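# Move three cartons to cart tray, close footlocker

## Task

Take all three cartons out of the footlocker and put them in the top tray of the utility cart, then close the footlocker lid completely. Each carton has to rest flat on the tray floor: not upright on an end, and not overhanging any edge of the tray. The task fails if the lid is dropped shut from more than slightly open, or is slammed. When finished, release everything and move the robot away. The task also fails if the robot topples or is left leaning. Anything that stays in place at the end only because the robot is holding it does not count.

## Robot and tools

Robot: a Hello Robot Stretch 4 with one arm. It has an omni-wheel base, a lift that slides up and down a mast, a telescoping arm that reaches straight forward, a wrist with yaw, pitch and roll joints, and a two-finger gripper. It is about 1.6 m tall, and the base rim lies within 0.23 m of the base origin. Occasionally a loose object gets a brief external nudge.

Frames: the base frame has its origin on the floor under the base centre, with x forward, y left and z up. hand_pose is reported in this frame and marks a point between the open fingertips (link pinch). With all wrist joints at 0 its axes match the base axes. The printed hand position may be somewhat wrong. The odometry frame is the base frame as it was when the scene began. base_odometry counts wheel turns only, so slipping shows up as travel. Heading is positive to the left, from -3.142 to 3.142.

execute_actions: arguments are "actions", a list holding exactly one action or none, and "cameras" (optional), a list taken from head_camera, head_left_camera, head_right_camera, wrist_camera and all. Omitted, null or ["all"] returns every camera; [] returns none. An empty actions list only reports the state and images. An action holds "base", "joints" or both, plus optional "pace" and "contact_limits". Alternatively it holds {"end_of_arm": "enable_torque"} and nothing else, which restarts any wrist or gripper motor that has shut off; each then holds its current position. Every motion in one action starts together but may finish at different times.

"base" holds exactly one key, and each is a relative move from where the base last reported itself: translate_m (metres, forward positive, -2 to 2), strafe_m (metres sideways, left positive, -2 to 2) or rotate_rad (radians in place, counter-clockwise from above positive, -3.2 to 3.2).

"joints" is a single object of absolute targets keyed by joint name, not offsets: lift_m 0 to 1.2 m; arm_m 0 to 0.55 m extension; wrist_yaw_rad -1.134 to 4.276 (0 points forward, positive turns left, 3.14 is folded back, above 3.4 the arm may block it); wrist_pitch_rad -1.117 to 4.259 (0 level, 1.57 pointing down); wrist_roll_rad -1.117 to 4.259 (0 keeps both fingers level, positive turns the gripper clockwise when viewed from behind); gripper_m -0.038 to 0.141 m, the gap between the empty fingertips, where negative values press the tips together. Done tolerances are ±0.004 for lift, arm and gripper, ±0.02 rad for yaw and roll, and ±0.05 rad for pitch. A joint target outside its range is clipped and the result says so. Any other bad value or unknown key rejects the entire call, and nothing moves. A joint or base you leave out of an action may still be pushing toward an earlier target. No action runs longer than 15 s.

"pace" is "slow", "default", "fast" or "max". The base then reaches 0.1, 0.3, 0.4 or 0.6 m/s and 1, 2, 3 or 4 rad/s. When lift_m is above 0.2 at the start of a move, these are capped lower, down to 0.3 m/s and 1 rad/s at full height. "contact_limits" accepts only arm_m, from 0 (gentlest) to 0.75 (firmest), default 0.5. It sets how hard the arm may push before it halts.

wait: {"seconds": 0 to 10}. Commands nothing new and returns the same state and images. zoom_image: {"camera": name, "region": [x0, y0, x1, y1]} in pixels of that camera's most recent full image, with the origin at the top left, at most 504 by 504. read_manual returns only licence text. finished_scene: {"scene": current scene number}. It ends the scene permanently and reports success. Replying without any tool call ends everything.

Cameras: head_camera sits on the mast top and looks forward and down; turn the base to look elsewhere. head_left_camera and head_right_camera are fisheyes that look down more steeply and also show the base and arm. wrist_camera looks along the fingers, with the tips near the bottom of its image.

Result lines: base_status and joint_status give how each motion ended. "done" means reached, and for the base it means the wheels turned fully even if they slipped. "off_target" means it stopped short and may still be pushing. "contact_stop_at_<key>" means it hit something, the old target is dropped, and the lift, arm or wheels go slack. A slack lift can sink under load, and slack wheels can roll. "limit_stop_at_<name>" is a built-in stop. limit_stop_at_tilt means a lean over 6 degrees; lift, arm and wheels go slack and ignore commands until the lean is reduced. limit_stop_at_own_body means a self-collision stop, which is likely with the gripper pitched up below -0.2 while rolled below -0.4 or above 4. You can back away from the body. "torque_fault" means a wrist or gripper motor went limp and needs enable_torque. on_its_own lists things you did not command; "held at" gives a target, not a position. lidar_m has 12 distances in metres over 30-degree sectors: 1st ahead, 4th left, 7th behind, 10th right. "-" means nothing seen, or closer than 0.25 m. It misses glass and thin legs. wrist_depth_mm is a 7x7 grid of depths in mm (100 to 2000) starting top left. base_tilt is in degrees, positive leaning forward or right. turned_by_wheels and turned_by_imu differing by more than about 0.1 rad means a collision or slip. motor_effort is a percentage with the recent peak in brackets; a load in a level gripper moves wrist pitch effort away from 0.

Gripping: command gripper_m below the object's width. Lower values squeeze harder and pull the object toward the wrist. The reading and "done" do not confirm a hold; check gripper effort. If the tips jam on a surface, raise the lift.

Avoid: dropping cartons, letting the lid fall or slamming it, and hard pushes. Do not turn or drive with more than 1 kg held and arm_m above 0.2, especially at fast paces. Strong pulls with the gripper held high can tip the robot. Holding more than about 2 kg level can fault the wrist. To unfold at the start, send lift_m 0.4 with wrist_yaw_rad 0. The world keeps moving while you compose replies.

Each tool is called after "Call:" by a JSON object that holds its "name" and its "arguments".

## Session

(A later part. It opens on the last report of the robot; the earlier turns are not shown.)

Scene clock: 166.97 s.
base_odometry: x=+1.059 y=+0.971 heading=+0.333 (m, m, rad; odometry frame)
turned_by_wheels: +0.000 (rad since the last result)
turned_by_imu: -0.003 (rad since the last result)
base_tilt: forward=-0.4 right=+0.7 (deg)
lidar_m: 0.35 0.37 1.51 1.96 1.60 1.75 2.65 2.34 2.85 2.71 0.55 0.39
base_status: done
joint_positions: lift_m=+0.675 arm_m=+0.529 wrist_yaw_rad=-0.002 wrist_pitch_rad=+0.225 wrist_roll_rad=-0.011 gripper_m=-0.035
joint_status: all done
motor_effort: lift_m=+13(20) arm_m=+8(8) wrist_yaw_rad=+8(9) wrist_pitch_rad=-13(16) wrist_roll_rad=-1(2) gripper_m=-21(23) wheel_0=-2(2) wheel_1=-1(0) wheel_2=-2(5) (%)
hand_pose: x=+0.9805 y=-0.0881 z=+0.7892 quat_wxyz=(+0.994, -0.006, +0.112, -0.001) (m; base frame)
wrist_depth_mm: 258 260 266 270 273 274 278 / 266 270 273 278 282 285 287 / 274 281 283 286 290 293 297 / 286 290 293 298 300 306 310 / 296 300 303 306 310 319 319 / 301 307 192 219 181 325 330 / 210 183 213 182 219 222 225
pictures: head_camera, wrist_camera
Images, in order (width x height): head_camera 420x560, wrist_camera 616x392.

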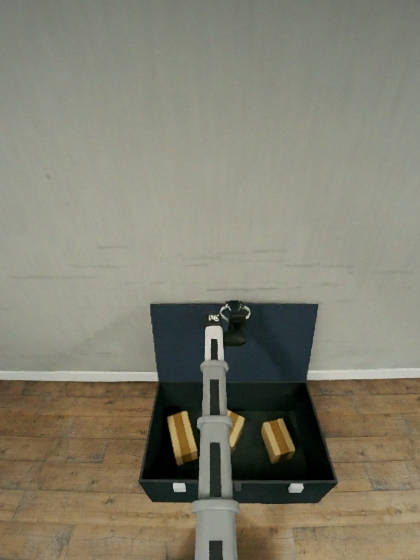

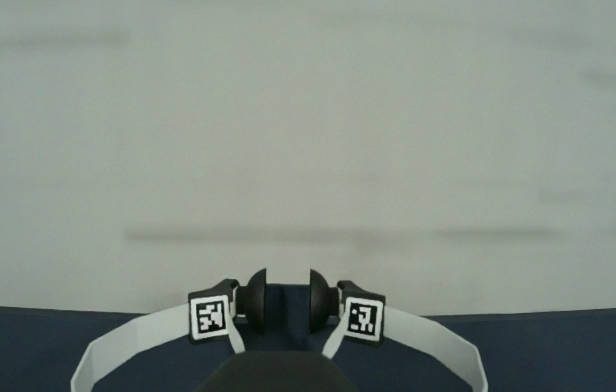

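Call:
{"name": "execute_actions", "arguments": {"actions": [{"base":{"translate_m":0.045},"joints":{"lift_m":0.66},"pace":"slow"}], "cameras": ["wrist_camera","head_camera"]}}

Scene clock: 169.83 s.
base_odometry: x=+1.102 y=+0.985 heading=+0.333 (m, m, rad; odometry frame)
turned_by_wheels: -0.001 (rad since the last result)
turned_by_imu: -0.002 (rad since the last result)
base_tilt: forward=-0.4 right=+0.8 (deg)
lidar_m: 0.32 0.35 1.39 1.97 1.65 1.74 2.71 2.36 2.82 2.69 0.44 0.34
base_status: done
joint_positions: lift_m=+0.660 arm_m=+0.529 wrist_yaw_rad=-0.002 wrist_pitch_rad=+0.226 wrist_roll_rad=-0.011 gripper_m=-0.035
joint_status: all done
motor_effort: lift_m=+13(14) arm_m=+7(8) wrist_yaw_rad=+8(8) wrist_pitch_rad=-15(17) wrist_roll_rad=-1(2) gripper_m=-22(22) wheel_0=-2(2) wheel_1=-2(2) wheel_2=-4(9) (%)
hand_pose: x=+0.9806 y=-0.0881 z=+0.7740 quat_wxyz=(+0.994, -0.006, +0.113, +0.000) (m; base frame)
wrist_depth_mm: 218 221 224 228 230 232 235 / 224 229 231 235 236 241 242 / 233 236 239 241 246 250 252 / 240 245 246 250 254 259 262 / 249 252 255 260 264 267 271 / 254 259 192 218 181 273 279 / 207 181 211 180 216 219 222
pictures: head_camera, wrist_camera
Images, in order (width x height): head_camera 420x560, wrist_camera 616x392.

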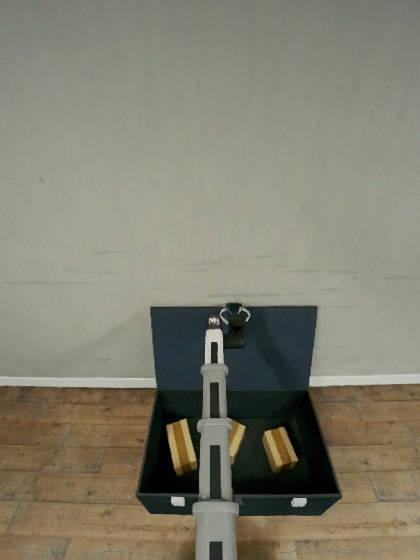

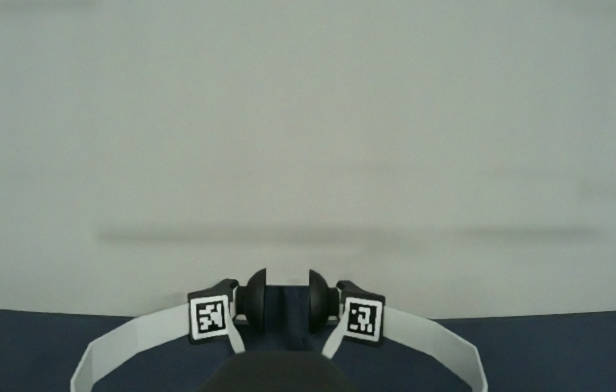

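Call:
{"name": "execute_actions", "arguments": {"actions": [{"base":{"translate_m":0.02},"joints":{"lift_m":0.652},"pace":"slow"}], "cameras": []}}

Call:
{"name": "execute_actions", "arguments": {"actions": [{"joints":{"gripper_m":0.06},"pace":"slow"}], "cameras": ["wrist_camera","head_camera"]}}

Scene clock: 173.03 s.
base_odometry: x=+1.120 y=+0.992 heading=+0.332 (m, m, rad; odometry frame)
turned_by_wheels: +0.000 (rad since the last result)
turned_by_imu: -0.002 (rad since the last result)
base_tilt: forward=-0.4 right=+0.6 (deg)
lidar_m: 0.29 0.34 1.38 1.95 1.65 1.75 2.73 2.35 2.84 2.70 0.44 0.32
base_status: done
joint_positions: lift_m=+0.652 arm_m=+0.529 wrist_yaw_rad=-0.002 wrist_pitch_rad=+0.226 wrist_roll_rad=-0.011 gripper_m=-0.035
joint_status: all done
motor_effort: lift_m=+13(13) arm_m=+7(7) wrist_yaw_rad=+8(8) wrist_pitch_rad=-17(19) wrist_roll_rad=-2(1) gripper_m=-22(22) wheel_0=-3(2) wheel_1=+0(2) wheel_2=-2(1) (%)
hand_pose: x=+0.9805 y=-0.0881 z=+0.7659 quat_wxyz=(+0.994, -0.006, +0.113, +0.000) (m; base frame)
wrist_depth_mm: 200 203 206 209 211 215 216 / 207 208 213 216 218 220 223 / 214 216 220 223 226 229 231 / 221 224 227 229 234 237 241 / 230 232 236 238 242 246 249 / 234 236 192 217 181 252 255 / 205 181 210 181 216 217 221
pictures: none
No camera images: the call's "cameras" was empty. Leave "cameras" out to get every camera's image.

Scene clock: 176.27 s.
base_odometry: x=+1.120 y=+0.992 heading=+0.332 (m, m, rad; odometry frame)
turned_by_wheels: +0.000 (rad since the last result)
turned_by_imu: -0.001 (rad since the last result)
base_tilt: forward=-0.6 right=+0.6 (deg)
lidar_m: 0.30 0.33 1.37 1.96 1.65 1.73 2.75 2.38 2.82 2.71 0.41 0.34
base_status: not commanded
joint_positions: lift_m=+0.652 arm_m=+0.529 wrist_yaw_rad=-0.003 wrist_pitch_rad=+0.223 wrist_roll_rad=-0.011 gripper_m=+0.060
joint_status: all done
motor_effort: lift_m=+14(14) arm_m=+7(7) wrist_yaw_rad=+10(10) wrist_pitch_rad=-9(25) wrist_roll_rad=-1(2) gripper_m=-1(19) wheel_0=-2(2) wheel_1=+0(0) wheel_2=-1(2) (%)
hand_pose: x=+0.9807 y=-0.0882 z=+0.7667 quat_wxyz=(+0.994, -0.006, +0.111, -0.001) (m; base frame)
wrist_depth_mm: 201 203 207 211 212 213 216 / 206 208 213 216 219 221 224 / 214 217 220 224 226 230 231 / 220 225 229 230 235 238 240 / 229 233 235 238 243 245 249 / 234 237 191 233 199 253 255 / 219 219 223 150 229 232 234
pictures: head_camera, wrist_camera
Images, in order (width x height): head_camera 420x560, wrist_camera 616x392.

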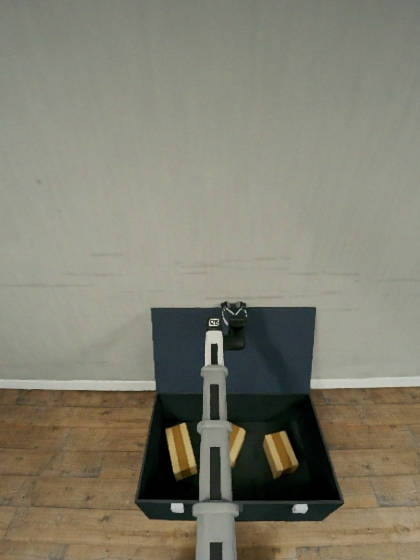

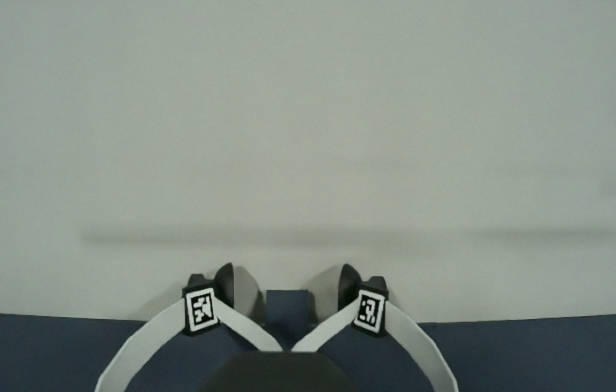

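Call:
{"name": "execute_actions", "arguments": {"actions": [{"joints":{"arm_m":0.3,"lift_m":0.68}}], "cameras": []}}

Call:
{"name": "execute_actions", "arguments": {"actions": [{"joints":{"wrist_pitch_rad":1.57,"gripper_m":0.14,"wrist_yaw_rad":0}}]}}

Scene clock: 181.33 s.
base_odometry: x=+1.120 y=+0.992 heading=+0.333 (m, m, rad; odometry frame)
turned_by_wheels: +0.000 (rad since the last result)
turned_by_imu: -0.002 (rad since the last result)
base_tilt: forward=-0.4 right=+0.7 (deg)
lidar_m: 0.30 0.32 1.38 1.97 1.66 1.73 2.75 2.38 2.84 2.69 0.43 0.31
base_status: not commanded
joint_positions: lift_m=+0.680 arm_m=+0.301 wrist_yaw_rad=+0.000 wrist_pitch_rad=+0.223 wrist_roll_rad=-0.011 gripper_m=+0.060
joint_status: all done
motor_effort: lift_m=+22(23) arm_m=-8(7) wrist_yaw_rad=+1(10) wrist_pitch_rad=-8(8) wrist_roll_rad=-1(1) gripper_m=-2(4) wheel_0=-1(2) wheel_1=+1(1) wheel_2=+1(1) (%)
hand_pose: x=+0.7537 y=-0.0874 z=+0.7942 quat_wxyz=(+0.994, -0.006, +0.111, +0.001) (m; base frame)
wrist_depth_mm: 404 407 415 421 421 430 433 / 418 424 427 433 442 445 449 / 427 433 445 449 452 452 466 / 449 449 459 466 466 473 480 / 439 442 452 455 462 466 473 / 424 430 195 436 199 452 455 / 407 413 421 290 430 436 442
pictures: none
No camera images: the call's "cameras" was empty. Leave "cameras" out to get every camera's image.

Scene clock: 183.13 s.
base_odometry: x=+1.120 y=+0.992 heading=+0.333 (m, m, rad; odometry frame)
turned_by_wheels: +0.000 (rad since the last result)
turned_by_imu: -0.001 (rad since the last result)
base_tilt: forward=-0.3 right=+0.8 (deg)
lidar_m: 0.30 0.32 1.38 1.95 1.62 1.74 2.74 2.34 2.83 2.70 0.41 0.35
base_status: not commanded
joint_positions: lift_m=+0.680 arm_m=+0.301 wrist_yaw_rad=+0.000 wrist_pitch_rad=+1.569 wrist_roll_rad=-0.011 gripper_m=+0.140
joint_status: all done
motor_effort: lift_m=+22(22) arm_m=-8(8) wrist_yaw_rad=+1(2) wrist_pitch_rad=+1(10) wrist_roll_rad=+0(3) gripper_m=-1(3) wheel_0=-1(1) wheel_1=+1(1) wheel_2=+1(0) (%)
hand_pose: x=+0.4727 y=-0.0874 z=+0.5693 quat_wxyz=(+0.708, -0.004, +0.707, +0.004) (m; base frame)
wrist_depth_mm: 535 569 574 564 559 544 504 / 591 699 759 741 768 699 535 / 597 634 750 654 715 707 535 / 603 647 750 759 768 683 544 / 609 768 759 759 778 723 530 / 539 197 615 634 214 569 512 / 759 609 466 148 634 809 831
pictures: head_camera, head_left_camera, head_right_camera, wrist_camera
Images, in order (width x height): head_camera 420x560, head_left_camera 420x672, head_right_camera 420x672, wrist_camera 616x392.

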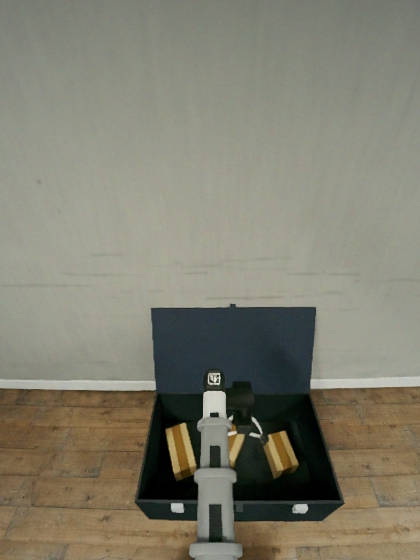

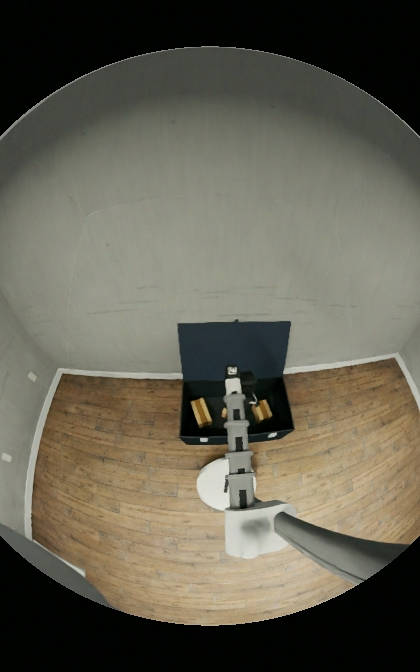

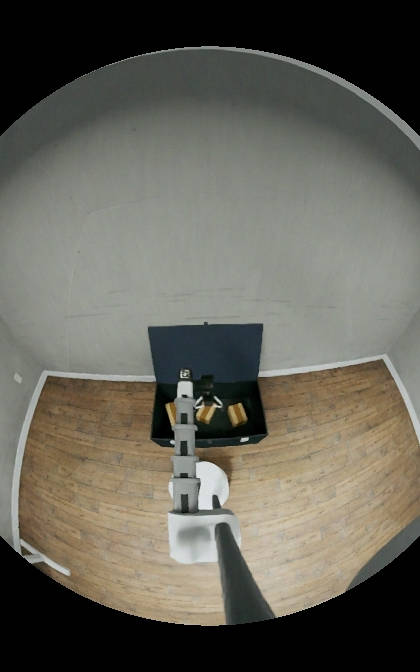

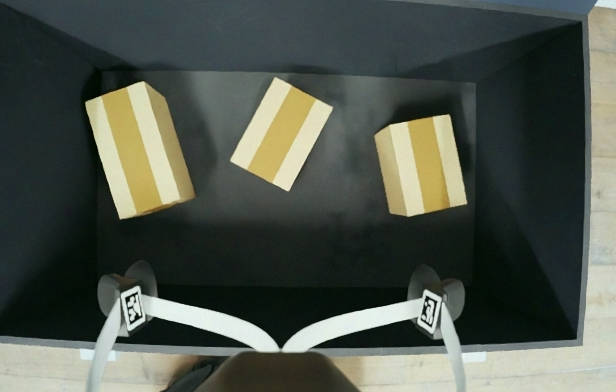

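Call:
{"name": "execute_actions", "arguments": {"actions": [{"base":{"strafe_m":0.24},"joints":{"arm_m":0.395,"wrist_roll_rad":-0.29,"lift_m":0.5}}], "cameras": ["head_camera","wrist_camera"]}}

Scene clock: 201.13 s.
base_odometry: x=+1.042 y=+1.219 heading=+0.333 (m, m, rad; odometry frame)
turned_by_wheels: +0.000 (rad since the last result)
turned_by_imu: -0.002 (rad since the last result)
base_tilt: forward=-0.4 right=+0.8 (deg)
lidar_m: 0.31 1.00 1.39 1.72 1.64 1.50 2.75 2.51 2.73 2.94 0.43 0.33
base_status: done
joint_positions: lift_m=+0.500 arm_m=+0.394 wrist_yaw_rad=+0.000 wrist_pitch_rad=+1.570 wrist_roll_rad=-0.290 gripper_m=+0.140
joint_status: all done
motor_effort: lift_m=+13(19) arm_m=+8(7) wrist_yaw_rad=+2(2) wrist_pitch_rad=+0(2) wrist_roll_rad=-2(5) gripper_m=-1(1) wheel_0=+1(7) wheel_1=+0(8) wheel_2=+1(1) (%)
hand_pose: x=+0.5647 y=-0.0874 z=+0.3901 quat_wxyz=(+0.700, -0.102, +0.699, +0.102) (m; base frame)
wrist_depth_mm: 591 591 387 368 314 281 268 / 585 322 496 535 430 351 310 / 591 327 469 591 591 530 433 / 591 329 480 473 597 480 603 / 597 351 580 469 591 480 603 / 300 196 585 585 215 603 564 / 304 452 549 148 597 603 585
pictures: head_camera, wrist_camera
Images, in order (width x height): head_camera 420x560, wrist_camera 616x392.

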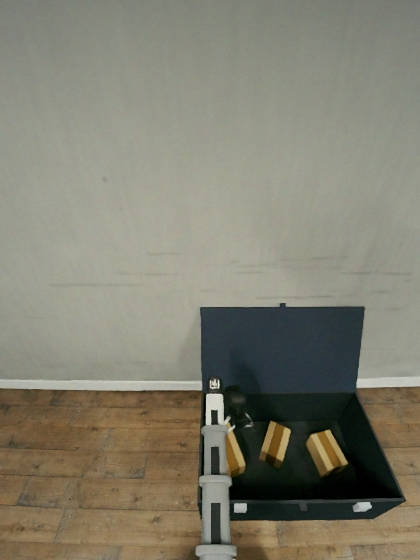

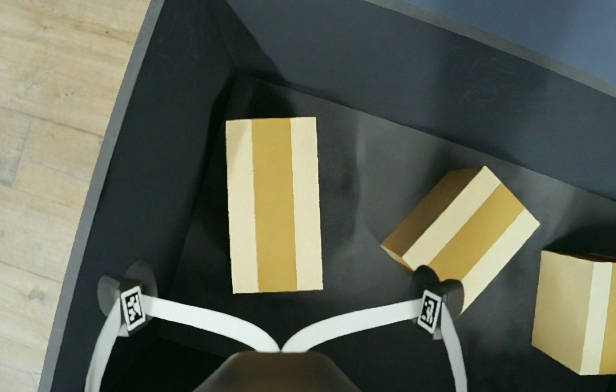

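Call:
{"name": "execute_actions", "arguments": {"actions": [{"base":{"strafe_m":0.008},"joints":{"arm_m":0.415,"gripper_m":0.13,"lift_m":0.3}}], "cameras": ["wrist_camera"]}}

Scene clock: 205.20 s.
base_odometry: x=+1.040 y=+1.226 heading=+0.333 (m, m, rad; odometry frame)
turned_by_wheels: +0.000 (rad since the last result)
turned_by_imu: -0.002 (rad since the last result)
base_tilt: forward=-0.5 right=+0.7 (deg)
lidar_m: 0.30 1.01 1.39 1.72 1.61 1.49 2.75 2.56 2.69 2.95 0.45 0.32
base_status: done
joint_positions: lift_m=+0.300 arm_m=+0.414 wrist_yaw_rad=+0.000 wrist_pitch_rad=+1.570 wrist_roll_rad=-0.290 gripper_m=+0.130
joint_status: all done
motor_effort: lift_m=+13(13) arm_m=+8(7) wrist_yaw_rad=+1(1) wrist_pitch_rad=+1(0) wrist_roll_rad=-3(2) gripper_m=-1(1) wheel_0=+1(7) wheel_1=-1(6) wheel_2=+1(4) (%)
hand_pose: x=+0.5847 y=-0.0874 z=+0.1901 quat_wxyz=(+0.700, -0.102, +0.699, +0.102) (m; base frame)
wrist_depth_mm: 165 227 347 319 272 234 214 / 173 250 384 387 375 304 268 / 187 274 270 273 397 399 387 / 202 307 268 273 392 402 332 / 216 315 270 273 392 357 282 / 234 196 270 272 199 282 281 / 251 382 270 144 394 366 281
pictures: wrist_camera
Images, in order (width x height): wrist_camera 616x392.

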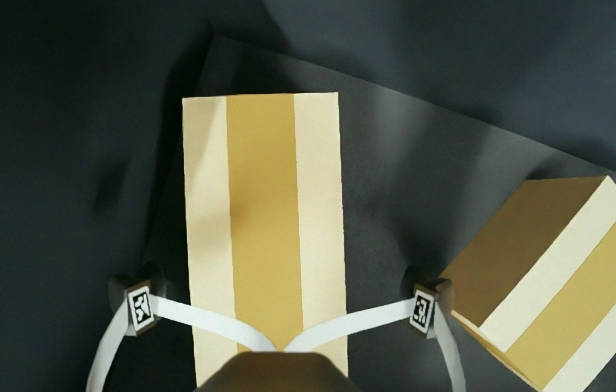

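Call:
{"name": "execute_actions", "arguments": {"actions": [{"base":{"strafe_m":0.012},"joints":{"lift_m":0.26},"pace":"slow"}], "cameras": ["wrist_camera"]}}

Scene clock: 208.50 s.
base_odometry: x=+1.036 y=+1.238 heading=+0.333 (m, m, rad; odometry frame)
turned_by_wheels: +0.000 (rad since the last result)
turned_by_imu: -0.002 (rad since the last result)
base_tilt: forward=-0.5 right=+0.7 (deg)
lidar_m: 0.29 1.00 1.39 1.70 1.62 1.50 2.72 2.54 2.67 2.98 0.46 0.29
base_status: done
joint_positions: lift_m=+0.260 arm_m=+0.414 wrist_yaw_rad=+0.000 wrist_pitch_rad=+1.570 wrist_roll_rad=-0.290 gripper_m=+0.130
joint_status: all done
motor_effort: lift_m=+13(13) arm_m=+8(8) wrist_yaw_rad=+1(1) wrist_pitch_rad=-1(2) wrist_roll_rad=-2(1) gripper_m=-1(1) wheel_0=-2(3) wheel_1=+0(2) wheel_2=+0(1) (%)
hand_pose: x=+0.5847 y=-0.0874 z=+0.1501 quat_wxyz=(+0.700, -0.102, +0.699, +0.102) (m; base frame)
wrist_depth_mm: 149 206 334 320 273 233 215 / 157 226 319 233 351 309 268 / 169 251 231 233 353 355 359 / 182 277 230 232 355 362 351 / 196 283 230 233 355 355 296 / 211 195 230 232 200 304 251 / 228 340 230 144 355 357 240
pictures: wrist_camera
Images, in order (width x height): wrist_camera 616x392.

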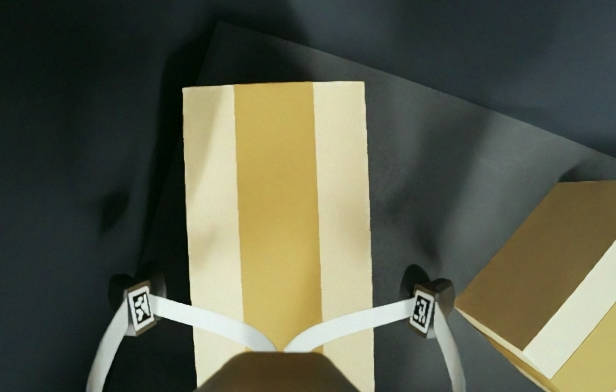

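Call:
{"name": "execute_actions", "arguments": {"actions": [{"joints":{"lift_m":0.205},"pace":"slow"}], "cameras": ["wrist_camera"]}}

Call:
{"name": "execute_actions", "arguments": {"actions": [{"joints":{"gripper_m":0.05}}], "cameras": ["wrist_camera"]}}

Scene clock: 211.77 s.
base_odometry: x=+1.036 y=+1.238 heading=+0.333 (m, m, rad; odometry frame)
turned_by_wheels: +0.000 (rad since the last result)
turned_by_imu: -0.001 (rad since the last result)
base_tilt: forward=-0.5 right=+0.7 (deg)
lidar_m: 0.31 0.99 1.39 1.70 1.64 1.47 2.72 2.55 2.69 2.96 0.44 0.32
base_status: not commanded
joint_positions: lift_m=+0.206 arm_m=+0.414 wrist_yaw_rad=+0.000 wrist_pitch_rad=+1.571 wrist_roll_rad=-0.290 gripper_m=+0.130
joint_status: all done
motor_effort: lift_m=+8(13) arm_m=+8(8) wrist_yaw_rad=+2(1) wrist_pitch_rad=-4(3) wrist_roll_rad=-1(2) gripper_m=-1(1) wheel_0=-2(2) wheel_1=+0(1) wheel_2=+0(0) (%)
hand_pose: x=+0.5843 y=-0.0874 z=+0.0955 quat_wxyz=(+0.700, -0.102, +0.700, +0.102) (m; base frame)
wrist_depth_mm: 151 208 297 298 272 232 214 / 158 200 178 179 303 303 267 / 171 219 178 180 303 304 307 / 185 240 178 180 301 304 309 / 198 253 178 179 301 306 294 / 213 185 179 180 185 296 249 / 230 290 178 154 301 303 227
pictures: wrist_camera
Images, in order (width x height): wrist_camera 616x392.

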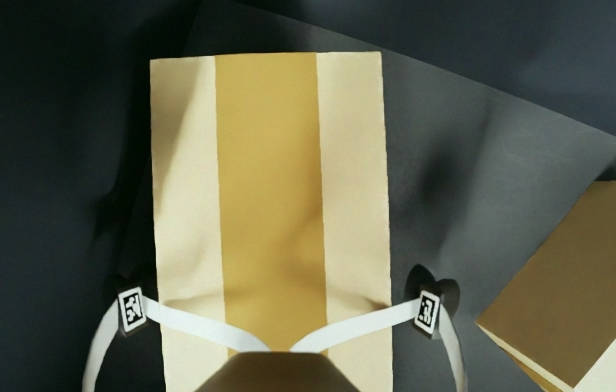

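Scene clock: 213.50 s.
base_odometry: x=+1.036 y=+1.238 heading=+0.333 (m, m, rad; odometry frame)
turned_by_wheels: +0.000 (rad since the last result)
turned_by_imu: -0.001 (rad since the last result)
base_tilt: forward=-0.5 right=+0.7 (deg)
lidar_m: 0.32 1.01 1.38 1.71 1.63 1.48 2.72 2.55 2.68 2.96 0.45 0.32
base_status: not commanded
joint_positions: lift_m=+0.205 arm_m=+0.414 wrist_yaw_rad=+0.000 wrist_pitch_rad=+1.570 wrist_roll_rad=-0.290 gripper_m=+0.050
joint_status: all done
motor_effort: lift_m=+13(13) arm_m=+8(8) wrist_yaw_rad=+1(0) wrist_pitch_rad=+1(1) wrist_roll_rad=-1(0) gripper_m=-22(21) wheel_0=-2(2) wheel_1=+0(0) wheel_2=+1(1) (%)
hand_pose: x=+0.5847 y=-0.0874 z=+0.0951 quat_wxyz=(+0.700, -0.102, +0.699, +0.102) (m; base frame)
wrist_depth_mm: 149 199 290 293 265 233 215 / 156 197 168 171 174 300 270 / 168 216 167 170 173 301 304 / 182 237 167 169 172 301 303 / 196 263 167 169 173 301 297 / 204 173 166 168 172 285 251 / 195 289 154 147 171 300 230
pictures: wrist_camera
Images, in order (width x height): wrist_camera 616x392.

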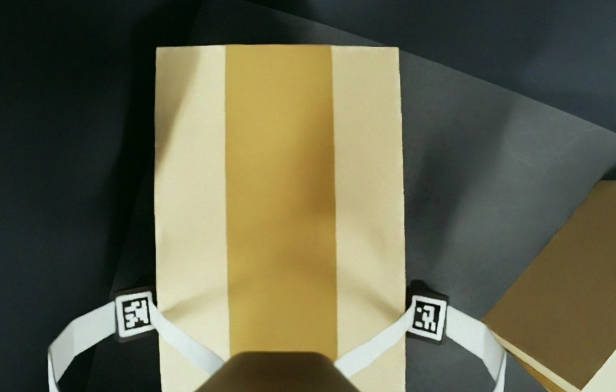

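Call:
{"name": "execute_actions", "arguments": {"actions": [{"joints":{"lift_m":0.6}}], "cameras": ["wrist_camera"]}}

Call:
{"name": "execute_actions", "arguments": {"actions": [{"base":{"translate_m":-0.3},"joints":{"arm_m":0.1}}], "cameras": []}}

Scene clock: 218.23 s.
base_odometry: x=+1.036 y=+1.238 heading=+0.333 (m, m, rad; odometry frame)
turned_by_wheels: +0.000 (rad since the last result)
turned_by_imu: -0.002 (rad since the last result)
base_tilt: forward=-0.4 right=+0.8 (deg)
lidar_m: 0.30 1.00 1.37 1.70 1.65 1.48 2.74 2.52 2.66 2.97 0.45 0.33
base_status: not commanded
joint_positions: lift_m=+0.600 arm_m=+0.414 wrist_yaw_rad=+0.000 wrist_pitch_rad=+1.570 wrist_roll_rad=-0.290 gripper_m=+0.050
joint_status: all done
motor_effort: lift_m=+23(24) arm_m=+8(8) wrist_yaw_rad=+1(1) wrist_pitch_rad=+1(1) wrist_roll_rad=-1(1) gripper_m=-19(22) wheel_0=-2(2) wheel_1=-1(1) wheel_2=+1(1) (%)
hand_pose: x=+0.5847 y=-0.0874 z=+0.4893 quat_wxyz=(+0.700, -0.102, +0.699, +0.102) (m; base frame)
wrist_depth_mm: 683 691 370 349 330 312 296 / 691 691 168 170 174 359 338 / 683 691 167 170 173 466 387 / 683 691 167 169 173 707 647 / 683 699 167 168 172 580 707 / 683 173 167 169 172 707 597 / 691 433 153 147 171 715 621
pictures: wrist_camera
Images, in order (width x height): wrist_camera 616x392.

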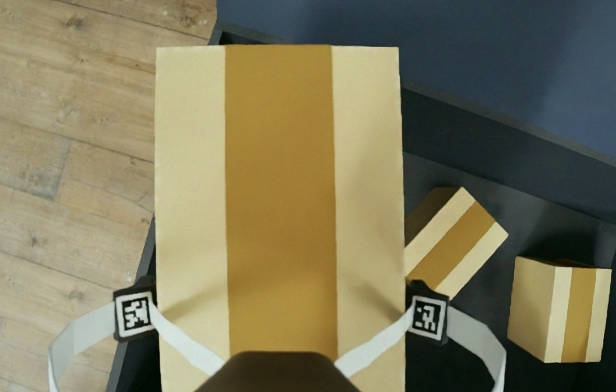

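Scene clock: 220.70 s.
base_odometry: x=+0.752 y=+1.140 heading=+0.333 (m, m, rad; odometry frame)
turned_by_wheels: +0.000 (rad since the last result)
turned_by_imu: +0.000 (rad since the last result)
base_tilt: forward=-0.4 right=+0.8 (deg)
lidar_m: 0.59 1.32 1.77 1.69 1.25 1.37 2.39 2.40 2.35 2.97 0.87 0.66
base_status: done
joint_positions: lift_m=+0.600 arm_m=+0.101 wrist_yaw_rad=+0.000 wrist_pitch_rad=+1.570 wrist_roll_rad=-0.290 gripper_m=+0.050
joint_status: all done
motor_effort: lift_m=+23(23) arm_m=-8(11) wrist_yaw_rad=+2(1) wrist_pitch_rad=-1(0) wrist_roll_rad=-2(1) gripper_m=-22(21) wheel_0=+0(5) wheel_1=+2(6) wheel_2=+0(8) (%)
hand_pose: x=+0.2725 y=-0.0874 z=+0.4893 quat_wxyz=(+0.700, -0.102, +0.699, +0.102) (m; base frame)
wrist_depth_mm: 699 691 707 683 597 535 477 / 699 691 168 171 173 707 603 / 699 691 168 170 173 723 732 / 707 699 167 169 173 732 723 / 683 691 167 169 172 715 732 / 683 173 166 168 172 732 741 / 484 484 154 146 171 732 741
pictures: none
No camera images: the call's "cameras" was empty. Leave "cameras" out to get every camera's image.

Call:
{"name": "execute_actions", "arguments": {"actions": [{"base":{"rotate_rad":2.68},"joints":{"wrist_roll_rad":0},"pace":"fast"}], "cameras": []}}

Call:
{"name": "execute_actions", "arguments": {"actions": [{"base":{"strafe_m":2.0},"joints":{"lift_m":1.05},"pace":"fast"}]}}

Scene clock: 228.70 s.
base_odometry: x=+0.752 y=+1.140 heading=+3.013 (m, m, rad; odometry frame)
turned_by_wheels: +2.680 (rad since the last result)
turned_by_imu: +2.682 (rad since the last result)
base_tilt: forward=-0.6 right=+0.6 (deg)
lidar_m: 1.43 2.40 2.36 2.34 2.98 0.82 0.62 0.59 1.34 1.74 1.71 0.37
base_status: done
joint_positions: lift_m=+0.600 arm_m=+0.101 wrist_yaw_rad=+0.000 wrist_pitch_rad=+1.570 wrist_roll_rad=+0.000 gripper_m=+0.050
joint_status: all done
motor_effort: lift_m=+21(23) arm_m=-8(8) wrist_yaw_rad=+0(0) wrist_pitch_rad=+2(2) wrist_roll_rad=+0(4) gripper_m=-19(21) wheel_0=+1(7) wheel_1=+1(5) wheel_2=+1(12) (%)
hand_pose: x=+0.2727 y=-0.0874 z=+0.4894 quat_wxyz=(+0.708, +0.000, +0.707, +0.000) (m; base frame)
wrist_depth_mm: 691 683 691 715 715 723 723 / 683 691 168 170 174 723 741 / 683 691 167 170 173 732 741 / 683 699 167 170 172 723 741 / 683 691 167 169 171 723 741 / 691 173 167 168 172 715 732 / 683 488 153 146 171 732 750
pictures: none
No camera images: the call's "cameras" was empty. Leave "cameras" out to get every camera's image.

Scene clock: 234.97 s.
base_odometry: x=+0.496 y=-0.844 heading=+3.013 (m, m, rad; odometry frame)
turned_by_wheels: +0.000 (rad since the last result)
turned_by_imu: -0.001 (rad since the last result)
base_tilt: forward=-0.3 right=+0.8 (deg)
lidar_m: 0.33 0.63 0.78 1.25 1.20 1.27 1.87 2.14 1.84 2.29 2.67 0.35
base_status: done
joint_positions: lift_m=+1.050 arm_m=+0.101 wrist_yaw_rad=+0.000 wrist_pitch_rad=+1.570 wrist_roll_rad=+0.000 gripper_m=+0.050
joint_status: all done
motor_effort: lift_m=+22(25) arm_m=-8(8) wrist_yaw_rad=+0(1) wrist_pitch_rad=+1(2) wrist_roll_rad=-1(1) gripper_m=-21(22) wheel_0=+1(8) wheel_1=+2(10) wheel_2=+1(4) (%)
hand_pose: x=+0.2726 y=-0.0874 z=+0.9393 quat_wxyz=(+0.707, +0.000, +0.707, +0.000) (m; base frame)
wrist_depth_mm: 960 976 1160 1138 1182 1160 1205 / 976 976 168 171 174 1182 1205 / 1138 1118 167 170 173 1182 1205 / 1098 1138 168 169 173 1182 1182 / 1118 1118 167 169 172 1205 1205 / 1078 173 166 168 171 1182 1182 / 1098 1138 154 146 171 1160 1182
pictures: head_camera, head_left_camera, head_right_camera, wrist_camera
Images, in order (width x height): head_camera 420x560, head_left_camera 420x672, head_right_camera 420x672, wrist_camera 616x392.

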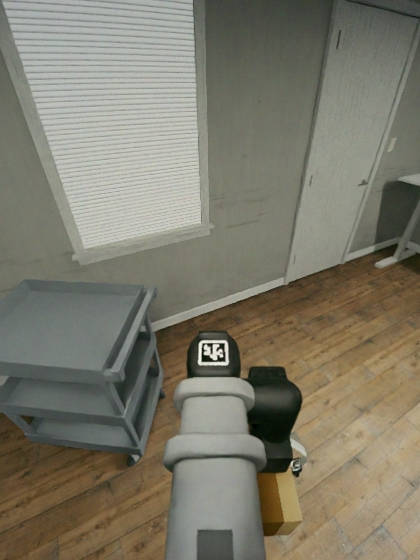

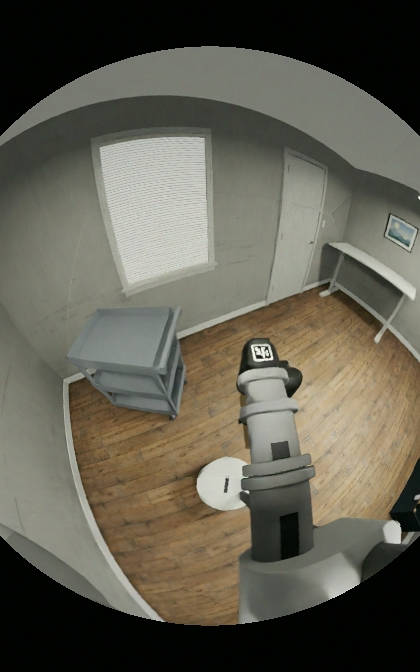

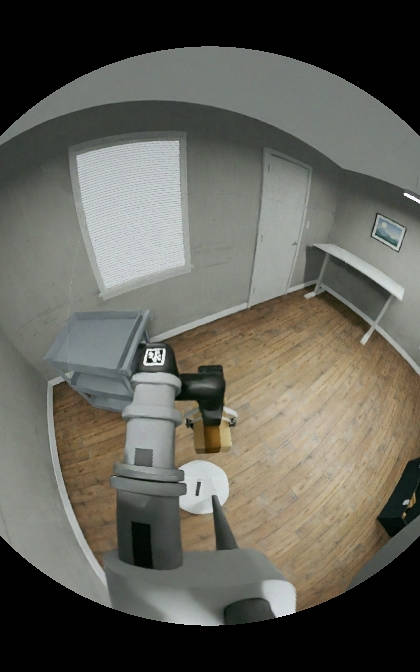

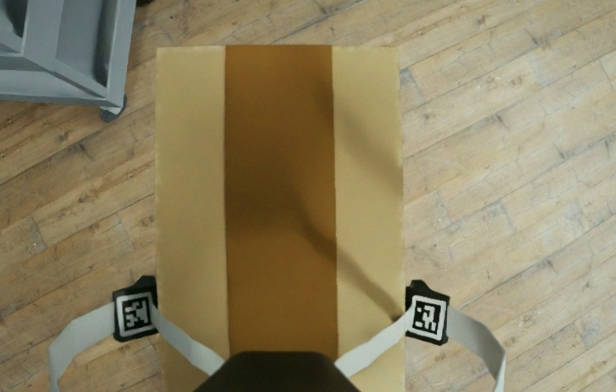

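Call:
{"name": "execute_actions", "arguments": {"actions": [{"base":{"rotate_rad":-0.09}}], "cameras": []}}

Call:
{"name": "execute_actions", "arguments": {"actions": [{"base":{"strafe_m":0.8}}]}}

Scene clock: 243.53 s.
base_odometry: x=+0.496 y=-0.844 heading=+2.923 (m, m, rad; odometry frame)
turned_by_wheels: -0.090 (rad since the last result)
turned_by_imu: -0.092 (rad since the last result)
base_tilt: forward=-0.6 right=+0.7 (deg)
lidar_m: 0.38 0.62 0.71 1.29 1.19 1.24 1.68 2.15 1.81 2.08 2.68 0.34
base_status: done
joint_positions: lift_m=+1.050 arm_m=+0.101 wrist_yaw_rad=+0.000 wrist_pitch_rad=+1.570 wrist_roll_rad=+0.000 gripper_m=+0.050
joint_status: not commanded
motor_effort: lift_m=+22(22) arm_m=-8(8) wrist_yaw_rad=+0(2) wrist_pitch_rad=+0(1) wrist_roll_rad=+1(2) gripper_m=-22(22) wheel_0=-1(3) wheel_1=-1(4) wheel_2=-2(6) (%)
hand_pose: x=+0.2726 y=-0.0874 z=+0.9393 quat_wxyz=(+0.707, +0.000, +0.707, +0.000) (m; base frame)
wrist_depth_mm: 960 1118 1118 1138 1182 1205 1182 / 960 1118 168 170 174 1182 1182 / 1098 1118 167 169 173 1182 1160 / 1118 1138 167 169 173 1182 1182 / 1118 1138 167 169 171 1160 1160 / 1118 173 166 168 172 1182 1182 / 1138 1098 154 146 170 1160 1182
pictures: none
No camera images: the call's "cameras" was empty. Leave "cameras" out to get every camera's image.

Scene clock: 247.53 s.
base_odometry: x=+0.322 y=-1.625 heading=+2.923 (m, m, rad; odometry frame)
turned_by_wheels: +0.000 (rad since the last result)
turned_by_imu: -0.001 (rad since the last result)
base_tilt: forward=-0.5 right=+0.7 (deg)
lidar_m: 0.32 0.51 0.83 0.57 0.49 0.56 0.78 1.99 2.57 2.68 3.37 0.36
base_status: done
joint_positions: lift_m=+1.050 arm_m=+0.101 wrist_yaw_rad=+0.000 wrist_pitch_rad=+1.570 wrist_roll_rad=+0.000 gripper_m=+0.050
joint_status: not commanded
motor_effort: lift_m=+22(22) arm_m=-8(8) wrist_yaw_rad=+1(0) wrist_pitch_rad=-1(0) wrist_roll_rad=+0(1) gripper_m=-21(20) wheel_0=+1(9) wheel_1=-1(8) wheel_2=-1(1) (%)
hand_pose: x=+0.2726 y=-0.0874 z=+0.9393 quat_wxyz=(+0.707, +0.000, +0.707, +0.000) (m; base frame)
wrist_depth_mm: 508 668 676 691 699 627 1160 / 1098 654 167 170 174 1182 1182 / 1138 1118 167 170 173 1205 1229 / 1118 1138 167 169 172 1205 1205 / 1118 1138 167 168 173 1182 1205 / 1078 173 166 169 172 1182 1205 / 917 1138 154 146 170 1182 1205
pictures: head_camera, head_left_camera, head_right_camera, wrist_camera
Images, in order (width x height): head_camera 420x560, head_left_camera 420x672, head_right_camera 420x672, wrist_camera 616x392.

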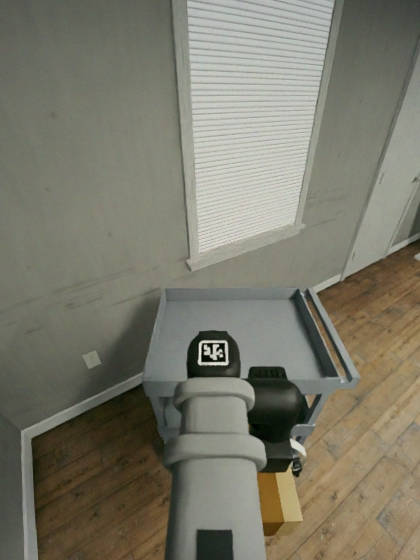

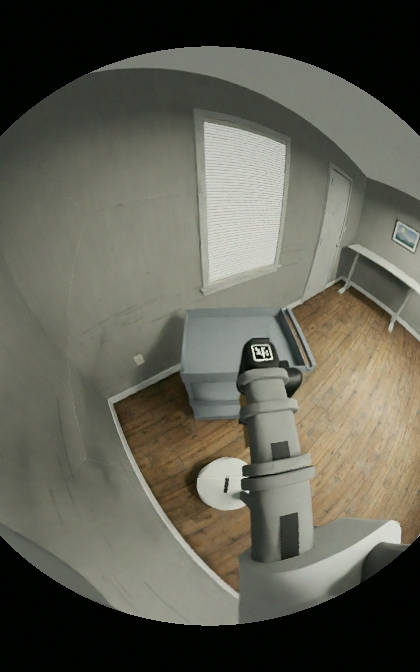

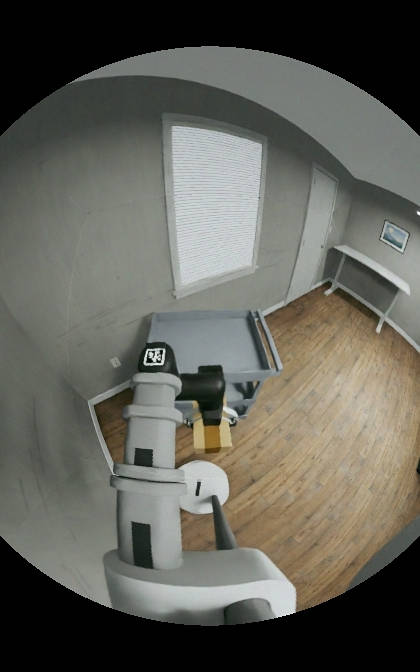

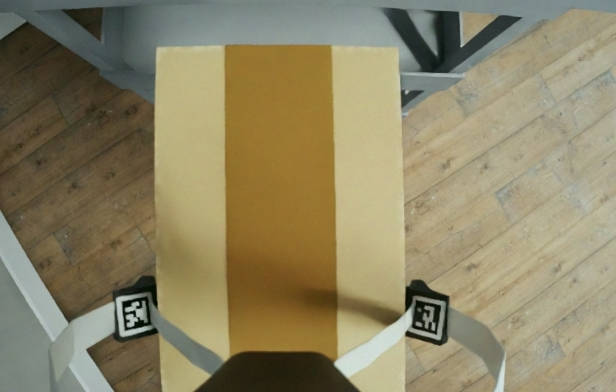

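Call:
{"name": "execute_actions", "arguments": {"actions": [{"base":{"strafe_m":0.17},"joints":{"lift_m":1.13}}], "cameras": []}}

Call:
{"name": "execute_actions", "arguments": {"actions": [{"base":{"translate_m":0.15},"joints":{"arm_m":0.45}}]}}

Scene clock: 254.93 s.
base_odometry: x=+0.285 y=-1.791 heading=+2.923 (m, m, rad; odometry frame)
turned_by_wheels: +0.000 (rad since the last result)
turned_by_imu: -0.002 (rad since the last result)
base_tilt: forward=-0.5 right=+0.7 (deg)
lidar_m: 0.36 1.02 0.58 0.41 0.38 0.39 0.54 1.43 2.73 2.76 0.69 0.38
base_status: done
joint_positions: lift_m=+1.130 arm_m=+0.101 wrist_yaw_rad=+0.000 wrist_pitch_rad=+1.570 wrist_roll_rad=+0.000 gripper_m=+0.050
joint_status: all done
motor_effort: lift_m=+23(23) arm_m=-8(8) wrist_yaw_rad=+1(1) wrist_pitch_rad=+1(1) wrist_roll_rad=-1(1) gripper_m=-20(20) wheel_0=+1(7) wheel_1=-1(7) wheel_2=-1(4) (%)
hand_pose: x=+0.2726 y=-0.0874 z=+1.0193 quat_wxyz=(+0.707, +0.000, +0.707, +0.000) (m; base frame)
wrist_depth_mm: 1118 1205 427 427 442 445 452 / 1182 1182 168 170 174 778 1281 / 1182 1205 168 170 173 1255 1281 / 1182 1182 167 169 173 1255 1281 / 1060 1229 167 169 172 1255 1281 / 904 173 166 168 171 1281 1281 / 778 1060 153 146 171 1281 1281
pictures: none
No camera images: the call's "cameras" was empty. Leave "cameras" out to get every camera's image.

Scene clock: 257.10 s.
base_odometry: x=+0.139 y=-1.758 heading=+2.923 (m, m, rad; odometry frame)
turned_by_wheels: +0.000 (rad since the last result)
turned_by_imu: -0.001 (rad since the last result)
base_tilt: forward=-0.4 right=+0.7 (deg)
lidar_m: 0.33 0.87 0.73 0.51 0.47 0.48 0.69 1.73 2.74 2.95 0.50 0.33
base_status: done
joint_positions: lift_m=+1.130 arm_m=+0.449 wrist_yaw_rad=+0.000 wrist_pitch_rad=+1.570 wrist_roll_rad=+0.000 gripper_m=+0.050
joint_status: all done
motor_effort: lift_m=+23(23) arm_m=+8(6) wrist_yaw_rad=+1(0) wrist_pitch_rad=+1(1) wrist_roll_rad=+0(1) gripper_m=-22(21) wheel_0=-1(5) wheel_1=-1(3) wheel_2=+2(8) (%)
hand_pose: x=+0.6197 y=-0.0874 z=+1.0193 quat_wxyz=(+0.707, +0.000, +0.707, +0.000) (m; base frame)
wrist_depth_mm: 574 654 554 676 1229 1281 1255 / 691 741 168 170 174 455 455 / 878 946 168 170 173 462 462 / 1182 1229 167 170 173 455 462 / 1182 1182 167 169 172 462 459 / 1205 173 166 168 172 462 462 / 1098 1205 154 146 171 455 462
pictures: head_camera, head_left_camera, head_right_camera, wrist_camera
Images, in order (width x height): head_camera 420x560, head_left_camera 420x672, head_right_camera 420x672, wrist_camera 616x392.

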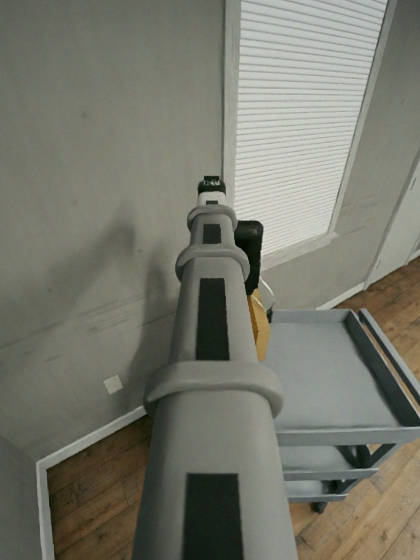

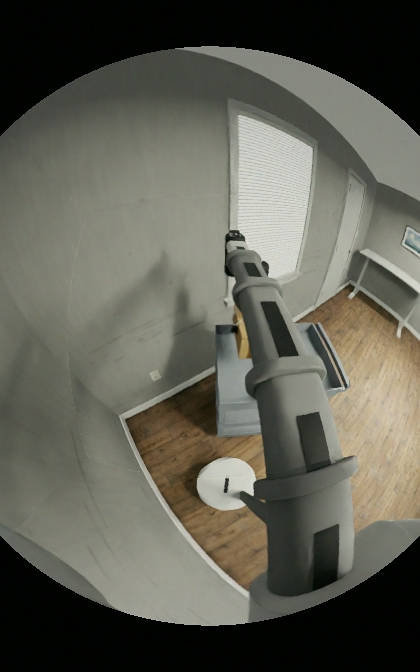

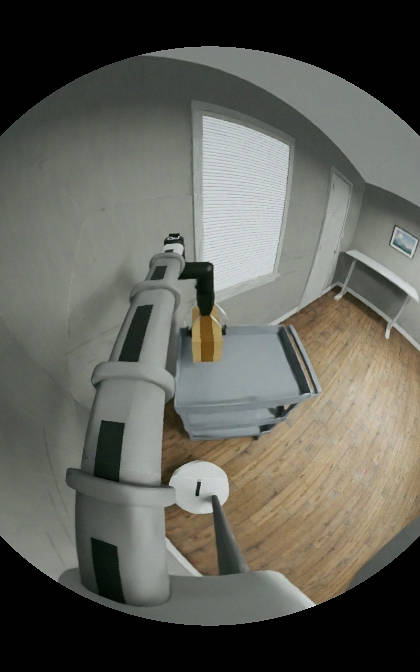

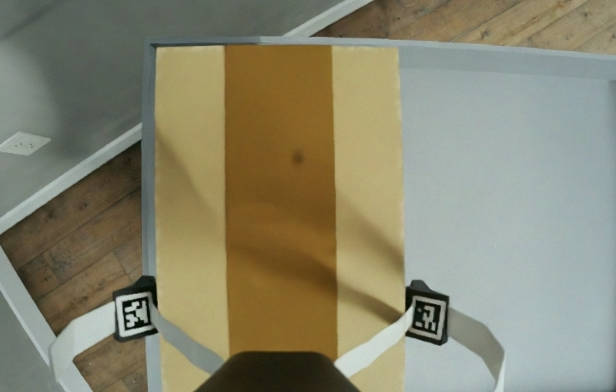

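Call:
{"name": "execute_actions", "arguments": {"actions": [{"joints":{"arm_m":0.42,"lift_m":1.0}}], "cameras": ["wrist_camera"]}}

Call:
{"name": "execute_actions", "arguments": {"actions": [{"joints":{"lift_m":0.958},"pace":"slow"}], "cameras": ["wrist_camera","head_right_camera"]}}

Scene clock: 268.37 s.
base_odometry: x=+0.139 y=-1.758 heading=+2.923 (m, m, rad; odometry frame)
turned_by_wheels: +0.000 (rad since the last result)
turned_by_imu: -0.002 (rad since the last result)
base_tilt: forward=-0.4 right=+0.7 (deg)
lidar_m: 0.35 0.88 0.72 0.49 0.46 0.50 0.67 1.69 2.77 2.94 0.51 0.35
base_status: not commanded
joint_positions: lift_m=+1.000 arm_m=+0.421 wrist_yaw_rad=+0.000 wrist_pitch_rad=+1.570 wrist_roll_rad=+0.000 gripper_m=+0.050
joint_status: all done
motor_effort: lift_m=+13(22) arm_m=-8(8) wrist_yaw_rad=+1(0) wrist_pitch_rad=+0(2) wrist_roll_rad=+0(0) gripper_m=-23(23) wheel_0=-1(1) wheel_1=-1(1) wheel_2=+2(2) (%)
hand_pose: x=+0.5926 y=-0.0874 z=+0.8901 quat_wxyz=(+0.707, +0.000, +0.707, +0.000) (m; base frame)
wrist_depth_mm: 585 304 312 314 320 324 329 / 699 279 168 170 174 325 329 / 891 281 167 170 173 325 329 / 1060 283 167 169 173 325 329 / 1078 282 166 169 172 327 329 / 1060 173 167 168 172 325 329 / 241 293 153 146 171 329 329
pictures: wrist_camera
Images, in order (width x height): wrist_camera 616x392.

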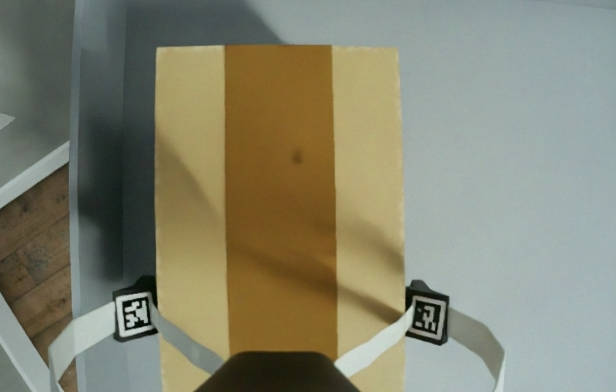

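Scene clock: 269.60 s.
base_odometry: x=+0.139 y=-1.758 heading=+2.923 (m, m, rad; odometry frame)
turned_by_wheels: +0.000 (rad since the last result)
turned_by_imu: +0.000 (rad since the last result)
base_tilt: forward=-0.4 right=+0.8 (deg)
lidar_m: 0.33 0.87 0.71 0.48 0.44 0.49 0.66 1.67 2.78 2.94 0.48 0.34
base_status: not commanded
joint_positions: lift_m=+0.962 arm_m=+0.421 wrist_yaw_rad=+0.000 wrist_pitch_rad=+1.572 wrist_roll_rad=+0.000 gripper_m=+0.050
joint_status: lift_m contact_stop (moved -0.038 of -0.042)
on_its_own: lift_m is slack since a contact_stop (your +0.958 is given up)
motor_effort: lift_m=+15(16) arm_m=-7(8) wrist_yaw_rad=+2(4) wrist_pitch_rad=-4(12) wrist_roll_rad=+1(0) gripper_m=-15(21) wheel_0=+2(2) wheel_1=+0(1) wheel_2=+2(2) (%)
hand_pose: x=+0.5918 y=-0.0874 z=+0.8519 quat_wxyz=(+0.707, +0.000, +0.708, +0.000) (m; base frame)
wrist_depth_mm: 224 278 281 283 287 291 296 / 227 276 164 167 169 291 294 / 230 277 165 166 168 290 293 / 229 277 164 165 168 293 294 / 229 278 164 166 168 291 294 / 214 169 164 167 168 293 294 / 222 277 163 146 168 291 296
pictures: head_right_camera, wrist_camera
Images, in order (width x height): head_right_camera 420x672, wrist_camera 616x392.

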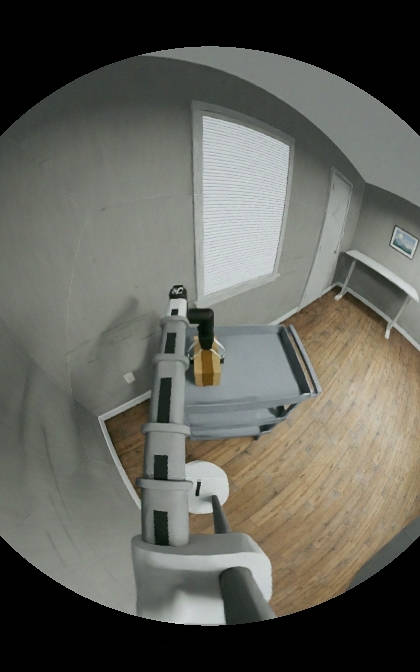

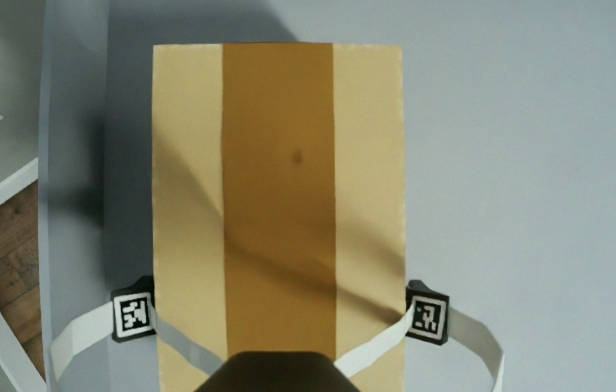

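Landed. Release.

Call:
{"name": "execute_actions", "arguments": {"actions": [{"joints":{"lift_m":0.968,"gripper_m":0.125}}], "cameras": ["wrist_camera"]}}

Call:
{"name": "execute_actions", "arguments": {"actions": [{"joints":{"lift_m":1.12}}], "cameras": ["wrist_camera","head_right_camera"]}}

Scene clock: 273.00 s.
base_odometry: x=+0.139 y=-1.758 heading=+2.923 (m, m, rad; odometry frame)
turned_by_wheels: +0.000 (rad since the last result)
turned_by_imu: -0.002 (rad since the last result)
base_tilt: forward=-0.5 right=+0.7 (deg)
lidar_m: 0.31 0.87 0.72 0.47 0.43 0.46 0.66 1.69 2.78 2.96 0.51 0.37
base_status: not commanded
joint_positions: lift_m=+0.969 arm_m=+0.421 wrist_yaw_rad=+0.000 wrist_pitch_rad=+1.571 wrist_roll_rad=+0.000 gripper_m=+0.125
joint_status: all done
motor_effort: lift_m=+9(22) arm_m=-7(7) wrist_yaw_rad=+2(5) wrist_pitch_rad=-2(11) wrist_roll_rad=-1(1) gripper_m=-2(21) wheel_0=+0(3) wheel_1=+0(0) wheel_2=+1(2) (%)
hand_pose: x=+0.5921 y=-0.0874 z=+0.8584 quat_wxyz=(+0.707, +0.000, +0.707, +0.000) (m; base frame)
wrist_depth_mm: 238 283 286 287 293 297 301 / 242 279 170 171 174 297 298 / 230 282 170 172 174 298 300 / 231 282 170 172 175 297 301 / 231 263 170 172 174 296 300 / 242 182 170 172 175 300 300 / 239 283 170 145 175 298 301
pictures: wrist_camera
Images, in order (width x height): wrist_camera 616x392.

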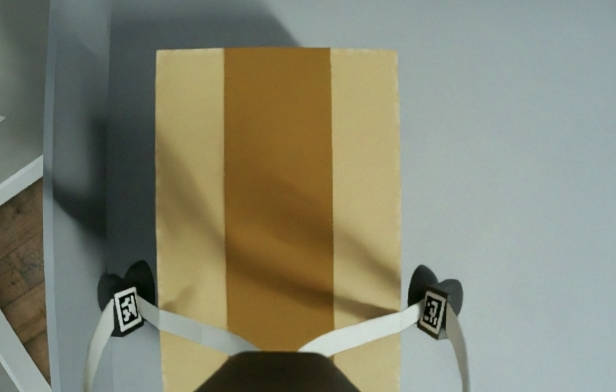

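Scene clock: 274.70 s.
base_odometry: x=+0.139 y=-1.758 heading=+2.923 (m, m, rad; odometry frame)
turned_by_wheels: +0.000 (rad since the last result)
turned_by_imu: -0.001 (rad since the last result)
base_tilt: forward=-0.3 right=+0.7 (deg)
lidar_m: 0.35 0.87 0.73 0.50 0.45 0.49 0.68 1.68 2.80 2.93 0.50 0.37
base_status: not commanded
joint_positions: lift_m=+1.120 arm_m=+0.421 wrist_yaw_rad=+0.000 wrist_pitch_rad=+1.570 wrist_roll_rad=+0.000 gripper_m=+0.125
joint_status: all done
motor_effort: lift_m=+22(24) arm_m=-7(7) wrist_yaw_rad=+2(3) wrist_pitch_rad=+1(2) wrist_roll_rad=-1(0) gripper_m=+0(1) wheel_0=+1(1) wheel_1=+0(0) wheel_2=+1(1) (%)
hand_pose: x=+0.5925 y=-0.0874 z=+1.0093 quat_wxyz=(+0.708, +0.000, +0.707, +0.000) (m; base frame)
wrist_depth_mm: 621 640 415 418 415 418 413 / 732 768 433 439 439 445 452 / 931 1008 319 320 439 445 452 / 1160 1229 315 319 442 452 449 / 1182 1205 317 320 439 449 455 / 1182 203 317 317 199 449 455 / 1160 384 430 152 442 455 452
pictures: head_right_camera, wrist_camera
Images, in order (width x height): head_right_camera 420x672, wrist_camera 616x392.

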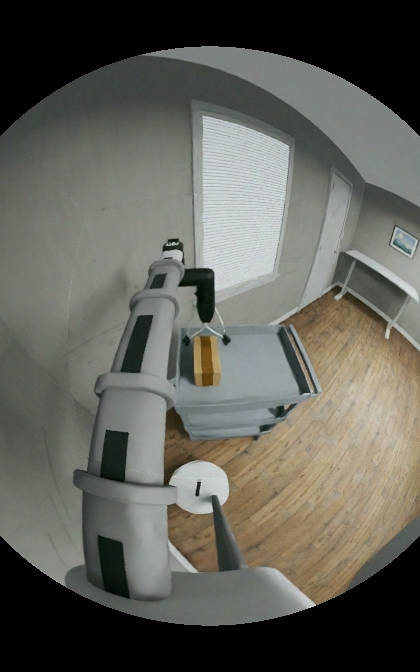

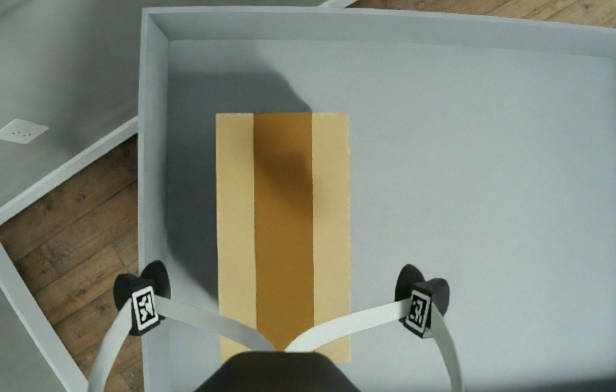

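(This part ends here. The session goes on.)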